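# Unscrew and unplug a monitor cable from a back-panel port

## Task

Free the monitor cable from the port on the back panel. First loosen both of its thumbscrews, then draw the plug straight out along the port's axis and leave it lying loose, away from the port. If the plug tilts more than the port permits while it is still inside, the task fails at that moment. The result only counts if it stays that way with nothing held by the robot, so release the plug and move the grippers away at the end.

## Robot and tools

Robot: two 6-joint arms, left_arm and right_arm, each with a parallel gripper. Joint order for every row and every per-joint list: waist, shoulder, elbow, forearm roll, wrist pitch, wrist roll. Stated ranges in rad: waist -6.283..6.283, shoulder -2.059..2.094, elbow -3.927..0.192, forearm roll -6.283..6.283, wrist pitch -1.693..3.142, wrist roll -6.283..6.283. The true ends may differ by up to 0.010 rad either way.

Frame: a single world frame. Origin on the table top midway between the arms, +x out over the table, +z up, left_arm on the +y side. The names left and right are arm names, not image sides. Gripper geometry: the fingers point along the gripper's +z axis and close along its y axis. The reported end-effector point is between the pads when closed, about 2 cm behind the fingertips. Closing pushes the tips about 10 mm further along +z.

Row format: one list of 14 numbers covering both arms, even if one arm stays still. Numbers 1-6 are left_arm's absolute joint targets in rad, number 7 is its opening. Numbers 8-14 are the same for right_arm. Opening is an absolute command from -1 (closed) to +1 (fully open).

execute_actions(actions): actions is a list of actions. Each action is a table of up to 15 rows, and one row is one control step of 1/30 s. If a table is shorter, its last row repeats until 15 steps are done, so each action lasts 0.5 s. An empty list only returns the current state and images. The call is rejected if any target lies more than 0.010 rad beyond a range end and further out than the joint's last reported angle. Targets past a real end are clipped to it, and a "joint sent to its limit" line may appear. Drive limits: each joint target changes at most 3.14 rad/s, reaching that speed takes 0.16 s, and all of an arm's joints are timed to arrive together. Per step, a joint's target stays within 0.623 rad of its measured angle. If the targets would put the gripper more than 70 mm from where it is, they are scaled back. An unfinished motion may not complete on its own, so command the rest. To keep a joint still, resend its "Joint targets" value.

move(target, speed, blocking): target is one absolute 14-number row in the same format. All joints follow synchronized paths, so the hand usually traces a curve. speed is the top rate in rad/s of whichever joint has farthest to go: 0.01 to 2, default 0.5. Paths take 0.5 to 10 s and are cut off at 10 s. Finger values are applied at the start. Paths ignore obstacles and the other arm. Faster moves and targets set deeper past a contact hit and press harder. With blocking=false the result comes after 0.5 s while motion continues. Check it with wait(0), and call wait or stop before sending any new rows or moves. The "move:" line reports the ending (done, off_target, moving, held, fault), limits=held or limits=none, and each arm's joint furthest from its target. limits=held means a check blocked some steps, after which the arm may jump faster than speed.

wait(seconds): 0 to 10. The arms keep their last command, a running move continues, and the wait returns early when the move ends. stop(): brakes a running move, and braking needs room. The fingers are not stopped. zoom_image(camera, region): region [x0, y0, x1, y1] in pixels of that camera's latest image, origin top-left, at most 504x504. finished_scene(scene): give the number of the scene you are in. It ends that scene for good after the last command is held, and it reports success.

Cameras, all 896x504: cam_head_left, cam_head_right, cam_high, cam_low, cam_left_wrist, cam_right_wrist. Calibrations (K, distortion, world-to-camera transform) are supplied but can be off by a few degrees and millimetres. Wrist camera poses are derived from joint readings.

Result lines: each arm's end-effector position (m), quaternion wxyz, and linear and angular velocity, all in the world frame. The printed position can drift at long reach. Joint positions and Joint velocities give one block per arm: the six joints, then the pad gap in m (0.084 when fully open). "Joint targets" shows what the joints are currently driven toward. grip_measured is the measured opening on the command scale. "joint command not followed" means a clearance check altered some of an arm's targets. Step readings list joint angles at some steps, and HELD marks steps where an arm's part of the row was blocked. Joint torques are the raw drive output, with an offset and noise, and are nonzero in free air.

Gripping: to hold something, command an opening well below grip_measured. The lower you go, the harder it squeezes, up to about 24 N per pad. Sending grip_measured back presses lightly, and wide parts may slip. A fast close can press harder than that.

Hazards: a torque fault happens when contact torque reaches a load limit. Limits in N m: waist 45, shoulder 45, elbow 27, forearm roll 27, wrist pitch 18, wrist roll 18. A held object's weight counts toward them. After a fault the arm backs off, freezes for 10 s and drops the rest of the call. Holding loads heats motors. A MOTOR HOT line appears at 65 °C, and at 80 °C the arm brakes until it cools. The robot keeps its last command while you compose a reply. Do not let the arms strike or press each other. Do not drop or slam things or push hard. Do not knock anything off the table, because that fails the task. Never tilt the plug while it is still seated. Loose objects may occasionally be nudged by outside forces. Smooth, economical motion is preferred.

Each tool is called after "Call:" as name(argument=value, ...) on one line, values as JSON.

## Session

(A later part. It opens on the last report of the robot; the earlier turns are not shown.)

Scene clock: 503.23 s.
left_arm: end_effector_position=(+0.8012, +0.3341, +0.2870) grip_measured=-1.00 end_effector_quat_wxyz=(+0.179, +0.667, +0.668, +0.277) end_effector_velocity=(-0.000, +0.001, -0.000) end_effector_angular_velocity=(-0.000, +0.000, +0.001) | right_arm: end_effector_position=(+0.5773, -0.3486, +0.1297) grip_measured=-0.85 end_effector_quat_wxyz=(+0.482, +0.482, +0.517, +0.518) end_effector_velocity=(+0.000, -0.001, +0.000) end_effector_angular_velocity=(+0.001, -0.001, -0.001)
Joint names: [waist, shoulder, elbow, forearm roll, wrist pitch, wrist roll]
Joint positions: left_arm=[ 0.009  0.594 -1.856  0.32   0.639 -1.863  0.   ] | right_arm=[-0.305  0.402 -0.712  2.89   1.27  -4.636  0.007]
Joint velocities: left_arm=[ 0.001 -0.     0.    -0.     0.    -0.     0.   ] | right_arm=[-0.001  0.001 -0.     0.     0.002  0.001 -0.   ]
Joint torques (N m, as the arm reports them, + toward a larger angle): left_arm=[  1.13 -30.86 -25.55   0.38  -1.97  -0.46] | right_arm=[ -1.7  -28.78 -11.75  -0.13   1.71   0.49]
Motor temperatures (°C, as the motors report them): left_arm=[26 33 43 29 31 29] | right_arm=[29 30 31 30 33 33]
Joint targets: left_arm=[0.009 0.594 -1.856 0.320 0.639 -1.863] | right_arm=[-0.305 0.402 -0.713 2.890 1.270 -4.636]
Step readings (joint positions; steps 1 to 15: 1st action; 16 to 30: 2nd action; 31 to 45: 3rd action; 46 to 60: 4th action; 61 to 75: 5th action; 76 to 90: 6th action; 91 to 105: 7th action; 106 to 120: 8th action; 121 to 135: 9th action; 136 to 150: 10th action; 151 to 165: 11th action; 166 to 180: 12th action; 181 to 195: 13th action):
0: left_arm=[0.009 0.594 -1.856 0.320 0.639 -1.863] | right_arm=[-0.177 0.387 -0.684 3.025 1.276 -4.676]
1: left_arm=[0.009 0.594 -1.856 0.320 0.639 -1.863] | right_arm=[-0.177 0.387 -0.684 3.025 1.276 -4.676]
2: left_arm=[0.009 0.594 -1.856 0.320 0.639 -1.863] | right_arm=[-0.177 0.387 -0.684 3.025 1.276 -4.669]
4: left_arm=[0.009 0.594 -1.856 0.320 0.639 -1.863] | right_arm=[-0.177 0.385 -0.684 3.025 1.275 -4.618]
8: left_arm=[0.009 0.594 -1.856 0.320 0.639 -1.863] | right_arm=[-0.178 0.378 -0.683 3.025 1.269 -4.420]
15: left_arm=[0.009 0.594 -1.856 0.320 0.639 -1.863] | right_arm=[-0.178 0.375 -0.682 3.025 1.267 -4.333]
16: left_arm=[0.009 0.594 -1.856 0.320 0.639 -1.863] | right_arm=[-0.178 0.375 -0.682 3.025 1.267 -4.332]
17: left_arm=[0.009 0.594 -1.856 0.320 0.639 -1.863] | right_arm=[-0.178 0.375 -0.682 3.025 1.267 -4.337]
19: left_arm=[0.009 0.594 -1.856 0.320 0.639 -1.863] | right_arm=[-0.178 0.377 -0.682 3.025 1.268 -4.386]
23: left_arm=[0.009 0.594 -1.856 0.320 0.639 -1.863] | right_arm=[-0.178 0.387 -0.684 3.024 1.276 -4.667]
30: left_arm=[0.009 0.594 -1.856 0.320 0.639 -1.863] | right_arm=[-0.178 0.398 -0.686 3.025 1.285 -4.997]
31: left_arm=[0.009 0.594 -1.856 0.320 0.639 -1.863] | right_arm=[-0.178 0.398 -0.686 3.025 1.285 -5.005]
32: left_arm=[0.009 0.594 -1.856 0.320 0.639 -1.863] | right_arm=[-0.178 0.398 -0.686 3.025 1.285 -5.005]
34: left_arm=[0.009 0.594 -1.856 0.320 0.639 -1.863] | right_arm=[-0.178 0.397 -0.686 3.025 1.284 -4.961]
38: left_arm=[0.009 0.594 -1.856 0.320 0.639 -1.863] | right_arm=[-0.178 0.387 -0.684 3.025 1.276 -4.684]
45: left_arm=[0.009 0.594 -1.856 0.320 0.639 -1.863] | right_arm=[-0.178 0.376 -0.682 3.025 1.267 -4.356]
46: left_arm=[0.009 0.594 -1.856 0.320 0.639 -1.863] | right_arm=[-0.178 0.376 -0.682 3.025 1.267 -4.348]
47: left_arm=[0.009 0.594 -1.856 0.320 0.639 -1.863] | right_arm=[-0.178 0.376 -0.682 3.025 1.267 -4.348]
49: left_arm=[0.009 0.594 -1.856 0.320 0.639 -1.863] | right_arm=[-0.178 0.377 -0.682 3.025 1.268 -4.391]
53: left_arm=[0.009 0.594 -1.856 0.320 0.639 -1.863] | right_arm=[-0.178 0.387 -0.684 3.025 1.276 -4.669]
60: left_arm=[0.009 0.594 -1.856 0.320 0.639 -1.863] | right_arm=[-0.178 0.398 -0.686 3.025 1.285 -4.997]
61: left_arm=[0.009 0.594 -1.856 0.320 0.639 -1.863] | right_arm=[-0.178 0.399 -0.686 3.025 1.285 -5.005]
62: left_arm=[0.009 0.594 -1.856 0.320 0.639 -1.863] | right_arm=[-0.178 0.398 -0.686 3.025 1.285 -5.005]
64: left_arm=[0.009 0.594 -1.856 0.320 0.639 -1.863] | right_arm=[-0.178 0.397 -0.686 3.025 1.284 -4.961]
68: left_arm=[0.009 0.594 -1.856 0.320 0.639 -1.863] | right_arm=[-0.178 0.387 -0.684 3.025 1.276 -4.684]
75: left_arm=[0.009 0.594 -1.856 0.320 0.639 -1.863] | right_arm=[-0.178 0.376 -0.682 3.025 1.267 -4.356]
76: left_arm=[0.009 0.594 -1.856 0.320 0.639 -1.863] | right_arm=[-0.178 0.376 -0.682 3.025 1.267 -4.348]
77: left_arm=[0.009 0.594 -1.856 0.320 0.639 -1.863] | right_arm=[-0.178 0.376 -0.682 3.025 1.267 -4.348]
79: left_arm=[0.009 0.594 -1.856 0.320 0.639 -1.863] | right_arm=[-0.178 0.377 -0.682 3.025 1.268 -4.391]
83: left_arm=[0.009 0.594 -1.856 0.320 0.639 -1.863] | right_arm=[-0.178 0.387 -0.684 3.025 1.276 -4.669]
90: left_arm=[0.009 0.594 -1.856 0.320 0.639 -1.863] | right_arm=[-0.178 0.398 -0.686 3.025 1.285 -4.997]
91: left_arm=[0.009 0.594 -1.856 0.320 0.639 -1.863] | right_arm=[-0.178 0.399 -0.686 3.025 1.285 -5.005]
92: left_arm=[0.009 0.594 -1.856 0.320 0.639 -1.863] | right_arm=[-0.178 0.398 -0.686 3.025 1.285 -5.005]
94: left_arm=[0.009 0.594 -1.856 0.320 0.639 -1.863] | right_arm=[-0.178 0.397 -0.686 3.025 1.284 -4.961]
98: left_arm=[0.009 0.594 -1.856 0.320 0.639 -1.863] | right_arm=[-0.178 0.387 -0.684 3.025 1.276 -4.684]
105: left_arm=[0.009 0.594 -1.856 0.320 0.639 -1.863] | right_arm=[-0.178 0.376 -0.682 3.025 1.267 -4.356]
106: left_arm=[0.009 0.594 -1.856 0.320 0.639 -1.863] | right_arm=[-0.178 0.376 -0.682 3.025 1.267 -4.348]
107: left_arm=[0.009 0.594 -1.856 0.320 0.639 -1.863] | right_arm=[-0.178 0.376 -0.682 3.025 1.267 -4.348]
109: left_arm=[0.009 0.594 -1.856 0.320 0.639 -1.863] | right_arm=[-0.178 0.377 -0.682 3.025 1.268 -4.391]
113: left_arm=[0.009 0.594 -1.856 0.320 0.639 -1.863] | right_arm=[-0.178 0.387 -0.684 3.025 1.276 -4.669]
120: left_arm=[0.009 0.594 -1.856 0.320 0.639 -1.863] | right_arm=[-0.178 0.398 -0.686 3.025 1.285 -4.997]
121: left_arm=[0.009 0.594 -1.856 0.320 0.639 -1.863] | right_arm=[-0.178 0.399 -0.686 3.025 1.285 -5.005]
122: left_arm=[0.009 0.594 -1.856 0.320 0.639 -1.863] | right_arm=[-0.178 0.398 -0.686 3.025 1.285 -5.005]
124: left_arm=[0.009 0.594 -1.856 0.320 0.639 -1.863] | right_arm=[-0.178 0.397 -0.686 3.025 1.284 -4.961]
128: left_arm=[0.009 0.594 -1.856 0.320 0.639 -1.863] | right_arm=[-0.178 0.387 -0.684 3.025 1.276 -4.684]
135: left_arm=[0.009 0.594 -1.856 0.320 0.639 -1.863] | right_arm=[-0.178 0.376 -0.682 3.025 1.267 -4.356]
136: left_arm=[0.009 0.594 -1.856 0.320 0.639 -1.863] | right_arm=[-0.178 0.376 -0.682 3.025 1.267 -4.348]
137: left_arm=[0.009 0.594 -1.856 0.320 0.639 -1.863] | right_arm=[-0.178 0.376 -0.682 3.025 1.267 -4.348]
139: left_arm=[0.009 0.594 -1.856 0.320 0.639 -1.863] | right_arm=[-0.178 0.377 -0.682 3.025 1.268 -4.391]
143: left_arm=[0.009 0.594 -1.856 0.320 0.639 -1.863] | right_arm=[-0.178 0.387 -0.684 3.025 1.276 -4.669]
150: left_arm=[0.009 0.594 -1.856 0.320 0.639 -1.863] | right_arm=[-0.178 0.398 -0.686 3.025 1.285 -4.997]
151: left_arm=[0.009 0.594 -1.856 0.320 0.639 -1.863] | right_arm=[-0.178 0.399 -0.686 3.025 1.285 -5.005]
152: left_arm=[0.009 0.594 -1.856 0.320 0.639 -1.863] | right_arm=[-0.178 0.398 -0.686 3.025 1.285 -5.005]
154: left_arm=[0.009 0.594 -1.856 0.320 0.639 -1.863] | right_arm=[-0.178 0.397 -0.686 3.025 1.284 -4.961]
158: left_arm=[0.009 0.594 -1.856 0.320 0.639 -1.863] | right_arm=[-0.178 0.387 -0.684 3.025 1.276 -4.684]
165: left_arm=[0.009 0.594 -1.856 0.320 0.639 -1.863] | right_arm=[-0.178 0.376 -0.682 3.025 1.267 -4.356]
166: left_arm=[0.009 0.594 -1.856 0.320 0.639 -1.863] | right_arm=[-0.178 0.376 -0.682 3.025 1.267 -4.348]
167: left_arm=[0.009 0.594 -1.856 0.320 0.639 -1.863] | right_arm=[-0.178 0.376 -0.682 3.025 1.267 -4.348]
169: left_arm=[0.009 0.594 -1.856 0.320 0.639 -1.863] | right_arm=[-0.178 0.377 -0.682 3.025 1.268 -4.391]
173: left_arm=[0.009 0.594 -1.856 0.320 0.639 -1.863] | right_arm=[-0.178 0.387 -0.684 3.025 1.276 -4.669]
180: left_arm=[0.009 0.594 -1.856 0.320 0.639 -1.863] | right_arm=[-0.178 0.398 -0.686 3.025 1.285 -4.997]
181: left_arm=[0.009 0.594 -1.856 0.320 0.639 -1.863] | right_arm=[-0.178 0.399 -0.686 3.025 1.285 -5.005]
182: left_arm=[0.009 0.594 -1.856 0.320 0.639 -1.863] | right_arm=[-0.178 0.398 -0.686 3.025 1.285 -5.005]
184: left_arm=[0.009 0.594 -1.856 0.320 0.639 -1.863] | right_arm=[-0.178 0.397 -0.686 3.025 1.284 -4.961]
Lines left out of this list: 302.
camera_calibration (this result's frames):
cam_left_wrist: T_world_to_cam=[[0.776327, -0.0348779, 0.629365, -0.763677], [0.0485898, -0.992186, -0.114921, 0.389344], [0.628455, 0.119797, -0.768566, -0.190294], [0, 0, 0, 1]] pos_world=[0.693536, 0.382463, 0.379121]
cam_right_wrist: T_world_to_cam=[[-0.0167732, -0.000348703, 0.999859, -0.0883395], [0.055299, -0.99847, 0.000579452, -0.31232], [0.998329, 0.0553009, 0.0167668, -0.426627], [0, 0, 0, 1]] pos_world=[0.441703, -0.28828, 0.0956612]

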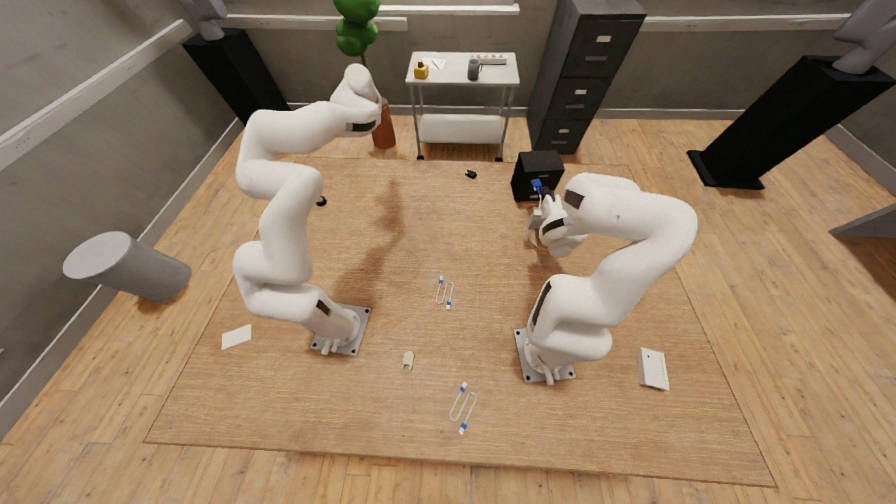

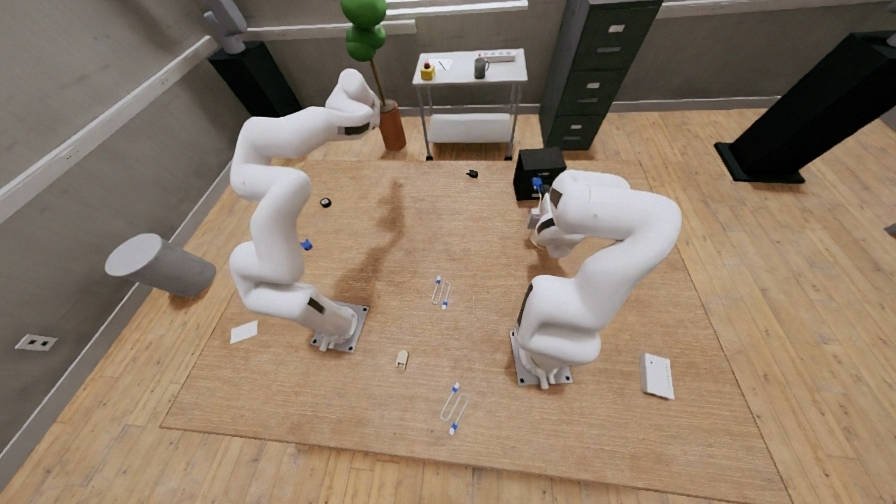

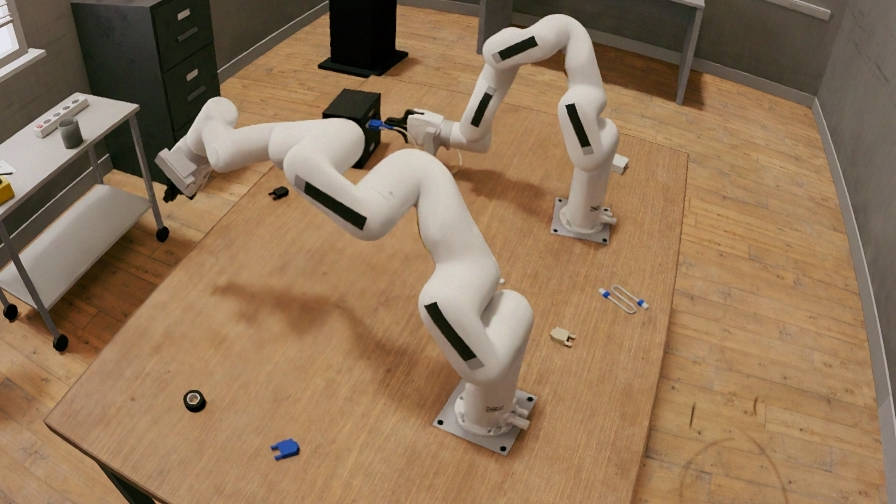

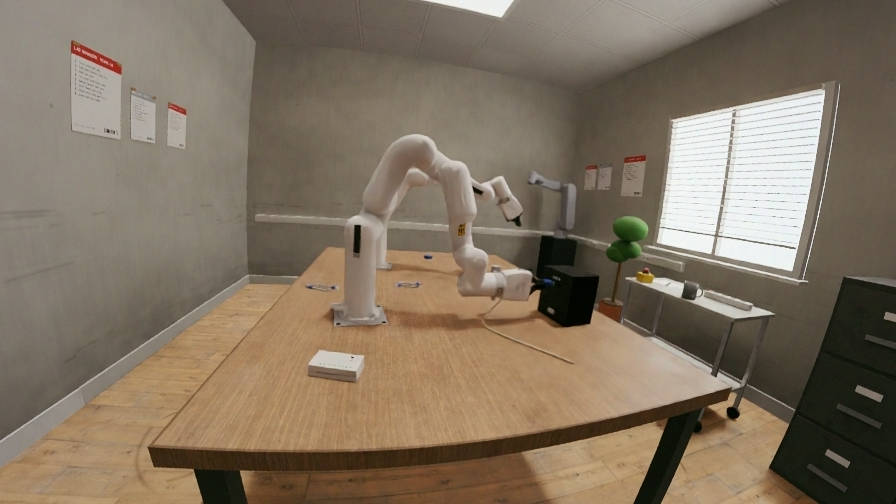

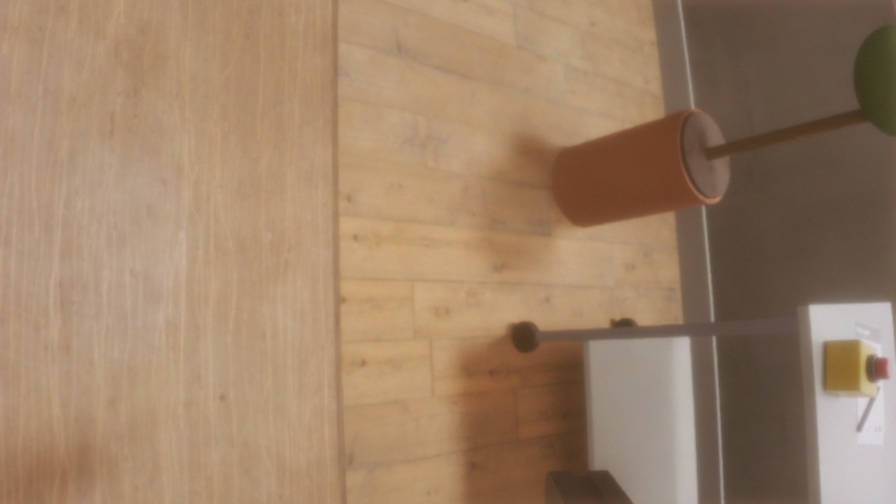

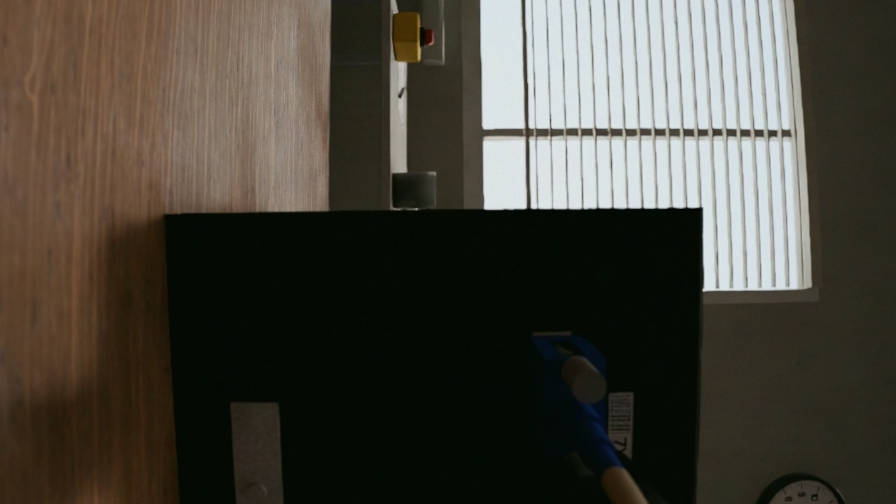

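Call:
execute_actions(actions=[[[0.009,0.594,-1.856,0.32,0.639,-1.863,-1,-0.304,0.414,-0.7148,2.89,1.2795,-4.286,-0.55]],[[0.009,0.594,-1.856,0.32,0.639,-1.863,-1,-0.304,0.39,-0.7102,2.89,1.2605,-4.986,-1]],[[0.009,0.594,-1.856,0.32,0.639,-1.863,-1,-0.304,0.414,-0.7148,2.89,1.2795,-4.286,-0.55]],[[0.009,0.594,-1.856,0.32,0.639,-1.863,-1,-0.304,0.39,-0.7102,2.89,1.2605,-4.986,-1]],[[0.009,0.594,-1.856,0.32,0.639,-1.863,-1,-0.304,0.414,-0.7148,2.89,1.2795,-4.286,-0.55]],[[0.009,0.594,-1.856,0.32,0.639,-1.863,-1,-0.304,0.39,-0.7102,2.89,1.2605,-4.986,-1]],[[0.009,0.594,-1.856,0.32,0.639,-1.863,-1,-0.304,0.414,-0.7148,2.89,1.2795,-4.286,-0.55]],[[0.009,0.594,-1.856,0.32,0.639,-1.863,-1,-0.304,0.39,-0.7102,2.89,1.2605,-4.986,-1]],[[0.009,0.594,-1.856,0.32,0.639,-1.863,-1,-0.304,0.414,-0.7148,2.89,1.2795,-4.286,-0.55]],[[0.009,0.594,-1.856,0.32,0.639,-1.863,-1,-0.304,0.39,-0.7102,2.89,1.2605,-4.986,-1]],[[0.009,0.594,-1.856,0.32,0.639,-1.863,-1,-0.304,0.414,-0.7148,2.89,1.2795,-4.286,-0.55]],[[0.009,0.594,-1.856,0.32,0.639,-1.863,-1,-0.304,0.39,-0.7102,2.89,1.2605,-4.986,-1]],[[0.009,0.594,-1.856,0.32,0.639,-1.863,-1,-0.304,0.414,-0.7148,2.89,1.2795,-4.286,-0.55]],[[0.009,0.594,-1.856,0.32,0.639,-1.863,-1,-0.304,0.39,-0.7102,2.89,1.2605,-4.986,-1]],[[0.009,0.594,-1.856,0.32,0.639,-1.863,-1,-0.304,0.414,-0.7148,2.89,1.2795,-4.286,-0.55]],[[0.009,0.594,-1.856,0.32,0.639,-1.863,-1,-0.304,0.39,-0.7102,2.89,1.2605,-4.986,-1]],[[0.009,0.594,-1.856,0.32,0.639,-1.863,-1,-0.304,0.414,-0.7148,2.89,1.2795,-4.286,-0.55]],[[0.009,0.594,-1.856,0.32,0.639,-1.863,-1,-0.304,0.39,-0.7102,2.89,1.2605,-4.986,-1]],[[0.009,0.594,-1.856,0.32,0.639,-1.863,-1,-0.304,0.414,-0.7148,2.89,1.2795,-4.286,-0.55]],[[0.009,0.594,-1.856,0.32,0.639,-1.863,-1,-0.304,0.39,-0.7102,2.89,1.2605,-4.986,-1]],[[0.009,0.594,-1.856,0.32,0.639,-1.863,-1,-0.304,0.414,-0.7148,2.89,1.2795,-4.286,-0.55]],[[0.009,0.594,-1.856,0.32,0.639,-1.863,-1,-0.304,0.39,-0.7102,2.89,1.2605,-4.986,-1]],[[0.009,0.594,-1.856,0.32,0.639,-1.863,-1,-0.304,0.414,-0.7148,2.89,1.2795,-4.286,-0.55]],[[0.009,0.594,-1.856,0.32,0.639,-1.863,-1,-0.304,0.39,-0.7102,2.89,1.2605,-4.986,-1]],[[0.009,0.594,-1.856,0.32,0.639,-1.863,-1,-0.304,0.414,-0.7148,2.89,1.2795,-4.286,-0.55]],[[0.009,0.594,-1.856,0.32,0.639,-1.863,-1,-0.304,0.39,-0.7102,2.89,1.2605,-4.986,-1]],[[0.009,0.594,-1.856,0.32,0.639,-1.863,-1,-0.304,0.414,-0.7148,2.89,1.2795,-4.286,-0.55]],[[0.009,0.594,-1.856,0.32,0.639,-1.863,-1,-0.304,0.39,-0.7102,2.89,1.2605,-4.986,-1]],[[0.009,0.594,-1.856,0.32,0.639,-1.863,-1,-0.304,0.414,-0.7148,2.89,1.2795,-4.286,-0.55]],[[0.009,0.594,-1.856,0.32,0.639,-1.863,-1,-0.304,0.39,-0.7102,2.89,1.2605,-4.986,-1]],[[0.009,0.594,-1.856,0.32,0.639,-1.863,-1,-0.305,0.402,-0.7125,2.89,1.27,-4.636,-0.55]],[[0.009,0.594,-1.856,0.32,0.639,-1.863,-1,-0.313,0.378,-0.666,2.885,1.293,-4.64,-0.55]],[[0.009,0.594,-1.856,0.32,0.639,-1.863,-1,-0.33,0.325,-0.565,2.88,1.34,-4.65,-1]],[[0.009,0.594,-1.856,0.32,0.639,-1.863,-1,-0.4,0.325,-0.565,2.88,1.34,-4.65,-1]],[[0.009,0.594,-1.856,0.32,0.639,-1.863,-1,-0.42,0.22,-0.54,2.88,1.255,-4.65,-1]],[[0.009,0.594,-1.856,0.32,0.639,-1.863,-1,-0.42,0.11,-0.52,2.88,1.17,-4.2,-1]],[[0.009,0.594,-1.856,0.32,0.639,-1.863,-1,-0.34,0.1,-0.51,2.91,1.17,-3.65,-1]],[[0.009,0.594,-1.856,0.32,0.639,-1.863,-1,-0.26,0.1,-0.5,2.9436,1.17,-3.097,1]],[[0.009,0.594,-1.856,0.32,0.639,-1.863,-1,-0.262,0.21,-0.525,2.9436,1.26,-3.097,1]],[[0.009,0.594,-1.856,0.32,0.639,-1.863,-1,-0.263,0.3185,-0.547,2.9436,1.3466,-3.097,1]],[[0.009,0.594,-1.856,0.32,0.639,-1.863,-1,-0.25,0.36,-0.625,2.95,1.31,-3.09,1]],[[0.009,0.594,-1.856,0.32,0.639,-1.863,-1,-0.238,0.403,-0.703,2.959,1.276,-3.086,1]],[[0.009,0.594,-1.856,0.32,0.639,-1.863,-1,-0.238,0.403,-0.703,2.959,1.276,-3.086,1]]])

Scene clock: 573.03 s.
left_arm: end_effector_position=(+0.8012, +0.3341, +0.2870) grip_measured=-1.00 end_effector_quat_wxyz=(+0.179, +0.667, +0.668, +0.277) end_effector_velocity=(-0.000, -0.000, -0.000) end_effector_angular_velocity=(+0.000, +0.000, -0.000) | right_arm: end_effector_position=(+0.5773, -0.3237, +0.1276) grip_measured=+1.00 end_effector_quat_wxyz=(-0.027, +0.707, +0.025, +0.707) end_effector_velocity=(+0.000, +0.000, +0.000) end_effector_angular_velocity=(+0.001, -0.001, -0.000)
Joint names: [waist, shoulder, elbow, forearm roll, wrist pitch, wrist roll]
Joint positions: left_arm=[ 0.009  0.594 -1.856  0.32   0.639 -1.863  0.   ] | right_arm=[-0.238  0.403 -0.703  2.959  1.276 -3.086  0.084]
Joint velocities: left_arm=[-0.001 -0.     0.001  0.    -0.    -0.     0.   ] | right_arm=[ 0.     0.    -0.001  0.     0.001  0.001  0.   ]
Joint torques (N m, as the arm reports them, + toward a larger angle): left_arm=[  0.5  -30.36 -26.07  -0.06  -1.98  -0.8 ] | right_arm=[ -1.84 -29.57 -12.73  -0.05   1.73   0.48]
Motor temperatures (°C, as the motors report them): left_arm=[26 33 43 29 31 29] | right_arm=[29 30 32 30 33 33]
Joint targets: left_arm=[0.009 0.594 -1.856 0.320 0.639 -1.863] | right_arm=[-0.238 0.403 -0.703 2.959 1.276 -3.086]
Step readings (joint positions; steps 1 to 15: 1st action; 16 to 30: 2nd action; 31 to 45: 3rd action; 46 to 60: 4th action; 61 to 75: 5th action; 76 to 90: 6th action; 91 to 105: 7th action; 106 to 120: 8th action; 121 to 135: 9th action; 136 to 150: 10th action; 151 to 165: 11th action; 166 to 180: 12th action; 181 to 195: 13th action):
0: left_arm=[0.009 0.594 -1.856 0.320 0.639 -1.863] | right_arm=[-0.305 0.402 -0.712 2.890 1.270 -4.636]
1: left_arm=[0.009 0.594 -1.856 0.320 0.639 -1.863] | right_arm=[-0.305 0.402 -0.712 2.890 1.270 -4.635]
2: left_arm=[0.009 0.594 -1.856 0.320 0.639 -1.863] | right_arm=[-0.305 0.402 -0.713 2.890 1.270 -4.629]
4: left_arm=[0.009 0.594 -1.856 0.320 0.639 -1.863] | right_arm=[-0.305 0.404 -0.713 2.890 1.272 -4.578]
8: left_arm=[0.009 0.594 -1.856 0.320 0.639 -1.863] | right_arm=[-0.304 0.411 -0.714 2.890 1.277 -4.379]
15: left_arm=[0.009 0.594 -1.856 0.320 0.639 -1.863] | right_arm=[-0.304 0.414 -0.715 2.890 1.279 -4.292]
16: left_arm=[0.009 0.594 -1.856 0.320 0.639 -1.863] | right_arm=[-0.304 0.414 -0.715 2.890 1.279 -4.291]
17: left_arm=[0.009 0.594 -1.856 0.320 0.639 -1.863] | right_arm=[-0.304 0.414 -0.715 2.890 1.279 -4.297]
19: left_arm=[0.009 0.594 -1.856 0.320 0.639 -1.863] | right_arm=[-0.304 0.412 -0.714 2.890 1.278 -4.346]
23: left_arm=[0.009 0.594 -1.856 0.320 0.639 -1.863] | right_arm=[-0.304 0.402 -0.712 2.890 1.270 -4.627]
30: left_arm=[0.009 0.594 -1.856 0.320 0.639 -1.863] | right_arm=[-0.304 0.391 -0.710 2.890 1.261 -4.956]
31: left_arm=[0.009 0.594 -1.856 0.320 0.639 -1.863] | right_arm=[-0.304 0.391 -0.710 2.890 1.261 -4.965]
32: left_arm=[0.009 0.594 -1.856 0.320 0.639 -1.863] | right_arm=[-0.304 0.391 -0.710 2.890 1.261 -4.964]
34: left_arm=[0.009 0.594 -1.856 0.320 0.639 -1.863] | right_arm=[-0.304 0.392 -0.711 2.890 1.263 -4.921]
38: left_arm=[0.009 0.594 -1.856 0.320 0.639 -1.863] | right_arm=[-0.304 0.402 -0.713 2.890 1.270 -4.644]
45: left_arm=[0.009 0.594 -1.856 0.320 0.639 -1.863] | right_arm=[-0.304 0.413 -0.715 2.890 1.279 -4.316]
46: left_arm=[0.009 0.594 -1.856 0.320 0.639 -1.863] | right_arm=[-0.304 0.413 -0.715 2.890 1.279 -4.307]
47: left_arm=[0.009 0.594 -1.856 0.320 0.639 -1.863] | right_arm=[-0.304 0.413 -0.715 2.890 1.279 -4.307]
49: left_arm=[0.009 0.594 -1.856 0.320 0.639 -1.863] | right_arm=[-0.304 0.412 -0.714 2.890 1.278 -4.351]
53: left_arm=[0.009 0.594 -1.856 0.320 0.639 -1.863] | right_arm=[-0.304 0.402 -0.712 2.890 1.270 -4.628]
60: left_arm=[0.009 0.594 -1.856 0.320 0.639 -1.863] | right_arm=[-0.304 0.391 -0.710 2.890 1.261 -4.956]
61: left_arm=[0.009 0.594 -1.856 0.320 0.639 -1.863] | right_arm=[-0.304 0.391 -0.710 2.890 1.261 -4.965]
62: left_arm=[0.009 0.594 -1.856 0.320 0.639 -1.863] | right_arm=[-0.304 0.391 -0.710 2.890 1.261 -4.965]
64: left_arm=[0.009 0.594 -1.856 0.320 0.639 -1.863] | right_arm=[-0.304 0.392 -0.711 2.890 1.263 -4.921]
68: left_arm=[0.009 0.594 -1.856 0.320 0.639 -1.863] | right_arm=[-0.304 0.402 -0.713 2.890 1.270 -4.644]
75: left_arm=[0.009 0.594 -1.856 0.320 0.639 -1.863] | right_arm=[-0.304 0.413 -0.715 2.890 1.279 -4.316]
76: left_arm=[0.009 0.594 -1.856 0.320 0.639 -1.863] | right_arm=[-0.304 0.413 -0.715 2.890 1.279 -4.307]
77: left_arm=[0.009 0.594 -1.856 0.320 0.639 -1.863] | right_arm=[-0.304 0.413 -0.715 2.890 1.279 -4.307]
79: left_arm=[0.009 0.594 -1.856 0.320 0.639 -1.863] | right_arm=[-0.304 0.412 -0.714 2.890 1.278 -4.351]
83: left_arm=[0.009 0.594 -1.856 0.320 0.639 -1.863] | right_arm=[-0.304 0.402 -0.712 2.890 1.270 -4.628]
90: left_arm=[0.009 0.594 -1.856 0.320 0.639 -1.863] | right_arm=[-0.304 0.391 -0.710 2.890 1.261 -4.956]
91: left_arm=[0.009 0.594 -1.856 0.320 0.639 -1.863] | right_arm=[-0.304 0.391 -0.710 2.890 1.261 -4.965]
92: left_arm=[0.009 0.594 -1.856 0.320 0.639 -1.863] | right_arm=[-0.304 0.391 -0.710 2.890 1.261 -4.965]
94: left_arm=[0.009 0.594 -1.856 0.320 0.639 -1.863] | right_arm=[-0.304 0.392 -0.711 2.890 1.263 -4.921]
98: left_arm=[0.009 0.594 -1.856 0.320 0.639 -1.863] | right_arm=[-0.304 0.402 -0.713 2.890 1.270 -4.644]
105: left_arm=[0.009 0.594 -1.856 0.320 0.639 -1.863] | right_arm=[-0.304 0.413 -0.715 2.890 1.279 -4.316]
106: left_arm=[0.009 0.594 -1.856 0.320 0.639 -1.863] | right_arm=[-0.304 0.413 -0.715 2.890 1.279 -4.307]
107: left_arm=[0.009 0.594 -1.856 0.320 0.639 -1.863] | right_arm=[-0.304 0.413 -0.715 2.890 1.279 -4.307]
109: left_arm=[0.009 0.594 -1.856 0.320 0.639 -1.863] | right_arm=[-0.304 0.412 -0.714 2.890 1.278 -4.351]
113: left_arm=[0.009 0.594 -1.856 0.320 0.639 -1.863] | right_arm=[-0.304 0.402 -0.712 2.890 1.270 -4.628]
120: left_arm=[0.009 0.594 -1.856 0.320 0.639 -1.863] | right_arm=[-0.304 0.391 -0.710 2.890 1.261 -4.956]
121: left_arm=[0.009 0.594 -1.856 0.320 0.639 -1.863] | right_arm=[-0.304 0.391 -0.710 2.890 1.261 -4.965]
122: left_arm=[0.009 0.594 -1.856 0.320 0.639 -1.863] | right_arm=[-0.304 0.391 -0.710 2.890 1.261 -4.965]
124: left_arm=[0.009 0.594 -1.856 0.320 0.639 -1.863] | right_arm=[-0.304 0.392 -0.711 2.890 1.263 -4.921]
128: left_arm=[0.009 0.594 -1.856 0.320 0.639 -1.863] | right_arm=[-0.304 0.402 -0.713 2.890 1.270 -4.644]
135: left_arm=[0.009 0.594 -1.856 0.320 0.639 -1.863] | right_arm=[-0.304 0.413 -0.715 2.890 1.279 -4.316]
136: left_arm=[0.009 0.594 -1.856 0.320 0.639 -1.863] | right_arm=[-0.304 0.413 -0.715 2.890 1.279 -4.307]
137: left_arm=[0.009 0.594 -1.856 0.320 0.639 -1.863] | right_arm=[-0.304 0.413 -0.715 2.890 1.279 -4.307]
139: left_arm=[0.009 0.594 -1.856 0.320 0.639 -1.863] | right_arm=[-0.304 0.412 -0.714 2.890 1.278 -4.351]
143: left_arm=[0.009 0.594 -1.856 0.320 0.639 -1.863] | right_arm=[-0.304 0.402 -0.712 2.890 1.270 -4.628]
150: left_arm=[0.009 0.594 -1.856 0.320 0.639 -1.863] | right_arm=[-0.304 0.391 -0.710 2.890 1.261 -4.956]
151: left_arm=[0.009 0.594 -1.856 0.320 0.639 -1.863] | right_arm=[-0.304 0.391 -0.710 2.890 1.261 -4.965]
152: left_arm=[0.009 0.594 -1.856 0.320 0.639 -1.863] | right_arm=[-0.304 0.391 -0.710 2.890 1.261 -4.965]
154: left_arm=[0.009 0.594 -1.856 0.320 0.639 -1.863] | right_arm=[-0.304 0.392 -0.711 2.890 1.263 -4.921]
158: left_arm=[0.009 0.594 -1.856 0.320 0.639 -1.863] | right_arm=[-0.304 0.402 -0.713 2.890 1.270 -4.644]
165: left_arm=[0.009 0.594 -1.856 0.320 0.639 -1.863] | right_arm=[-0.304 0.413 -0.715 2.890 1.279 -4.316]
166: left_arm=[0.009 0.594 -1.856 0.320 0.639 -1.863] | right_arm=[-0.304 0.413 -0.715 2.890 1.279 -4.307]
167: left_arm=[0.009 0.594 -1.856 0.320 0.639 -1.863] | right_arm=[-0.304 0.413 -0.715 2.890 1.279 -4.307]
169: left_arm=[0.009 0.594 -1.856 0.320 0.639 -1.863] | right_arm=[-0.304 0.412 -0.714 2.890 1.278 -4.351]
173: left_arm=[0.009 0.594 -1.856 0.320 0.639 -1.863] | right_arm=[-0.304 0.402 -0.712 2.890 1.270 -4.628]
180: left_arm=[0.009 0.594 -1.856 0.320 0.639 -1.863] | right_arm=[-0.304 0.391 -0.710 2.890 1.261 -4.956]
181: left_arm=[0.009 0.594 -1.856 0.320 0.639 -1.863] | right_arm=[-0.304 0.391 -0.710 2.890 1.261 -4.965]
182: left_arm=[0.009 0.594 -1.856 0.320 0.639 -1.863] | right_arm=[-0.304 0.391 -0.710 2.890 1.261 -4.965]
184: left_arm=[0.009 0.594 -1.856 0.320 0.639 -1.863] | right_arm=[-0.304 0.392 -0.711 2.890 1.263 -4.921]
Lines left out of this list: 152.
camera_calibration (this result's frames):
cam_left_wrist: T_world_to_cam=[[0.776326, -0.0348778, 0.629365, -0.763677], [0.04859, -0.992186, -0.11492, 0.389344], [0.628455, 0.119797, -0.768565, -0.190295], [0, 0, 0, 1]] pos_world=[0.693536, 0.382463, 0.379121]
cam_right_wrist: T_world_to_cam=[[0.0568236, -0.998384, -0.00080149, -0.324022], [-0.0159805, -0.000106858, -0.999872, 0.204491], [0.998256, 0.0568292, -0.0159608, -0.423231], [0, 0, 0, 1]] pos_world=[0.444173, -0.299424, 0.19745]

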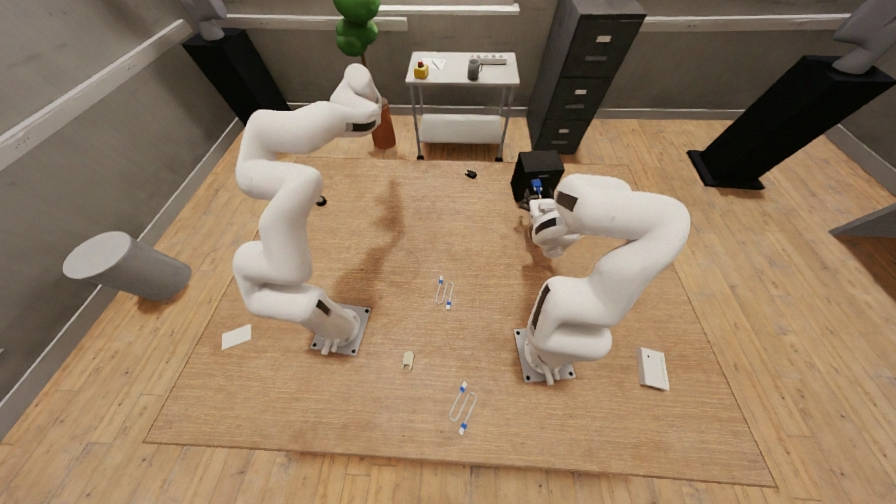

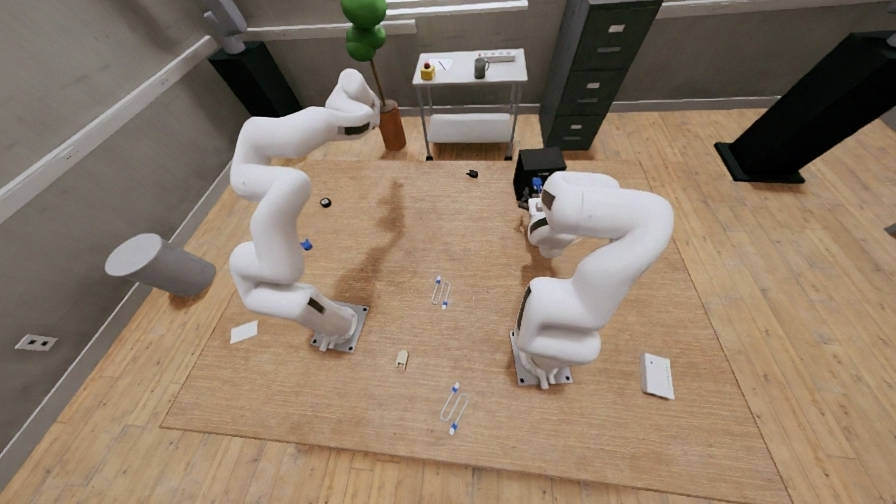

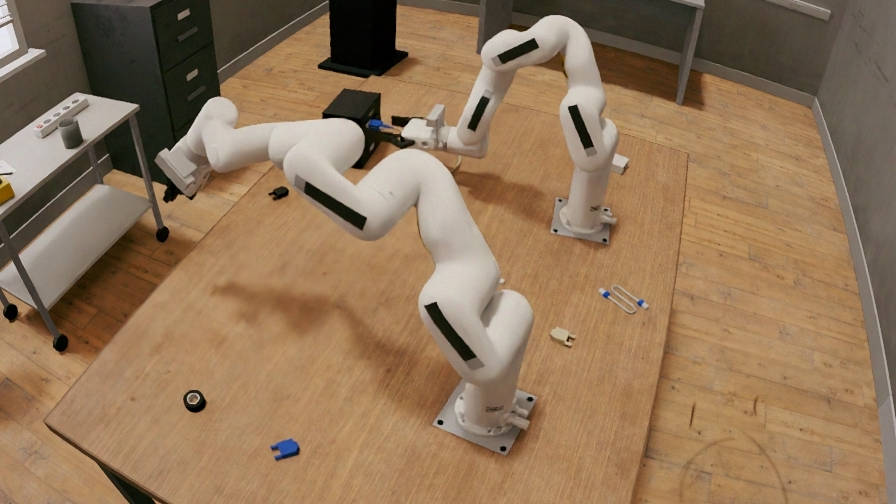

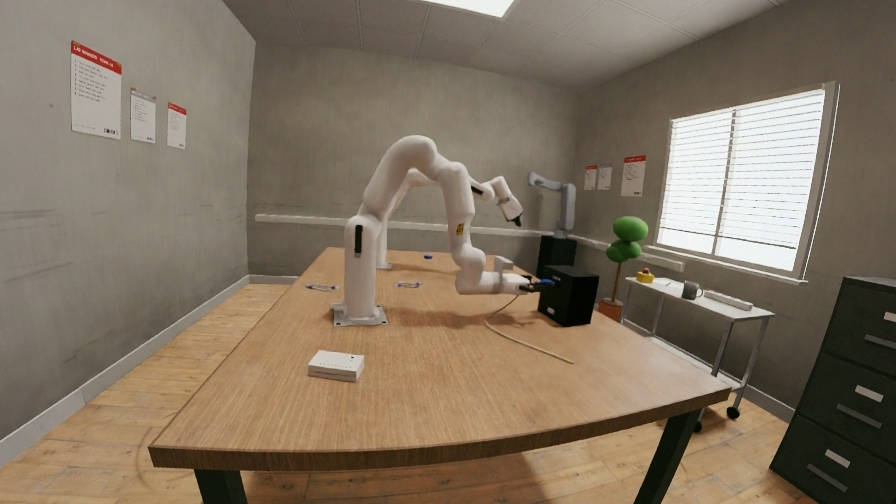

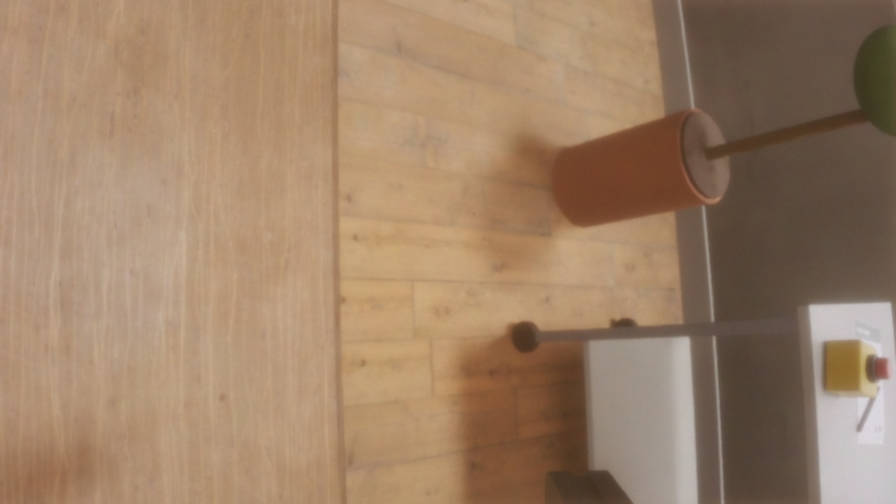

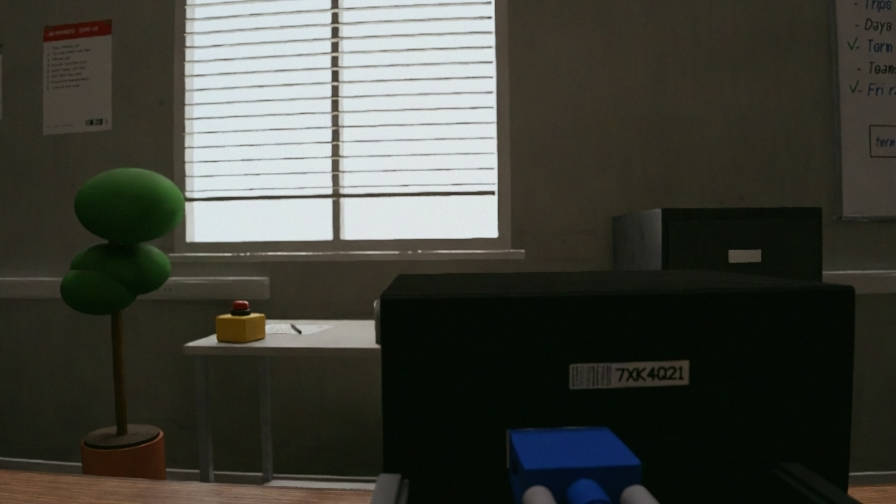

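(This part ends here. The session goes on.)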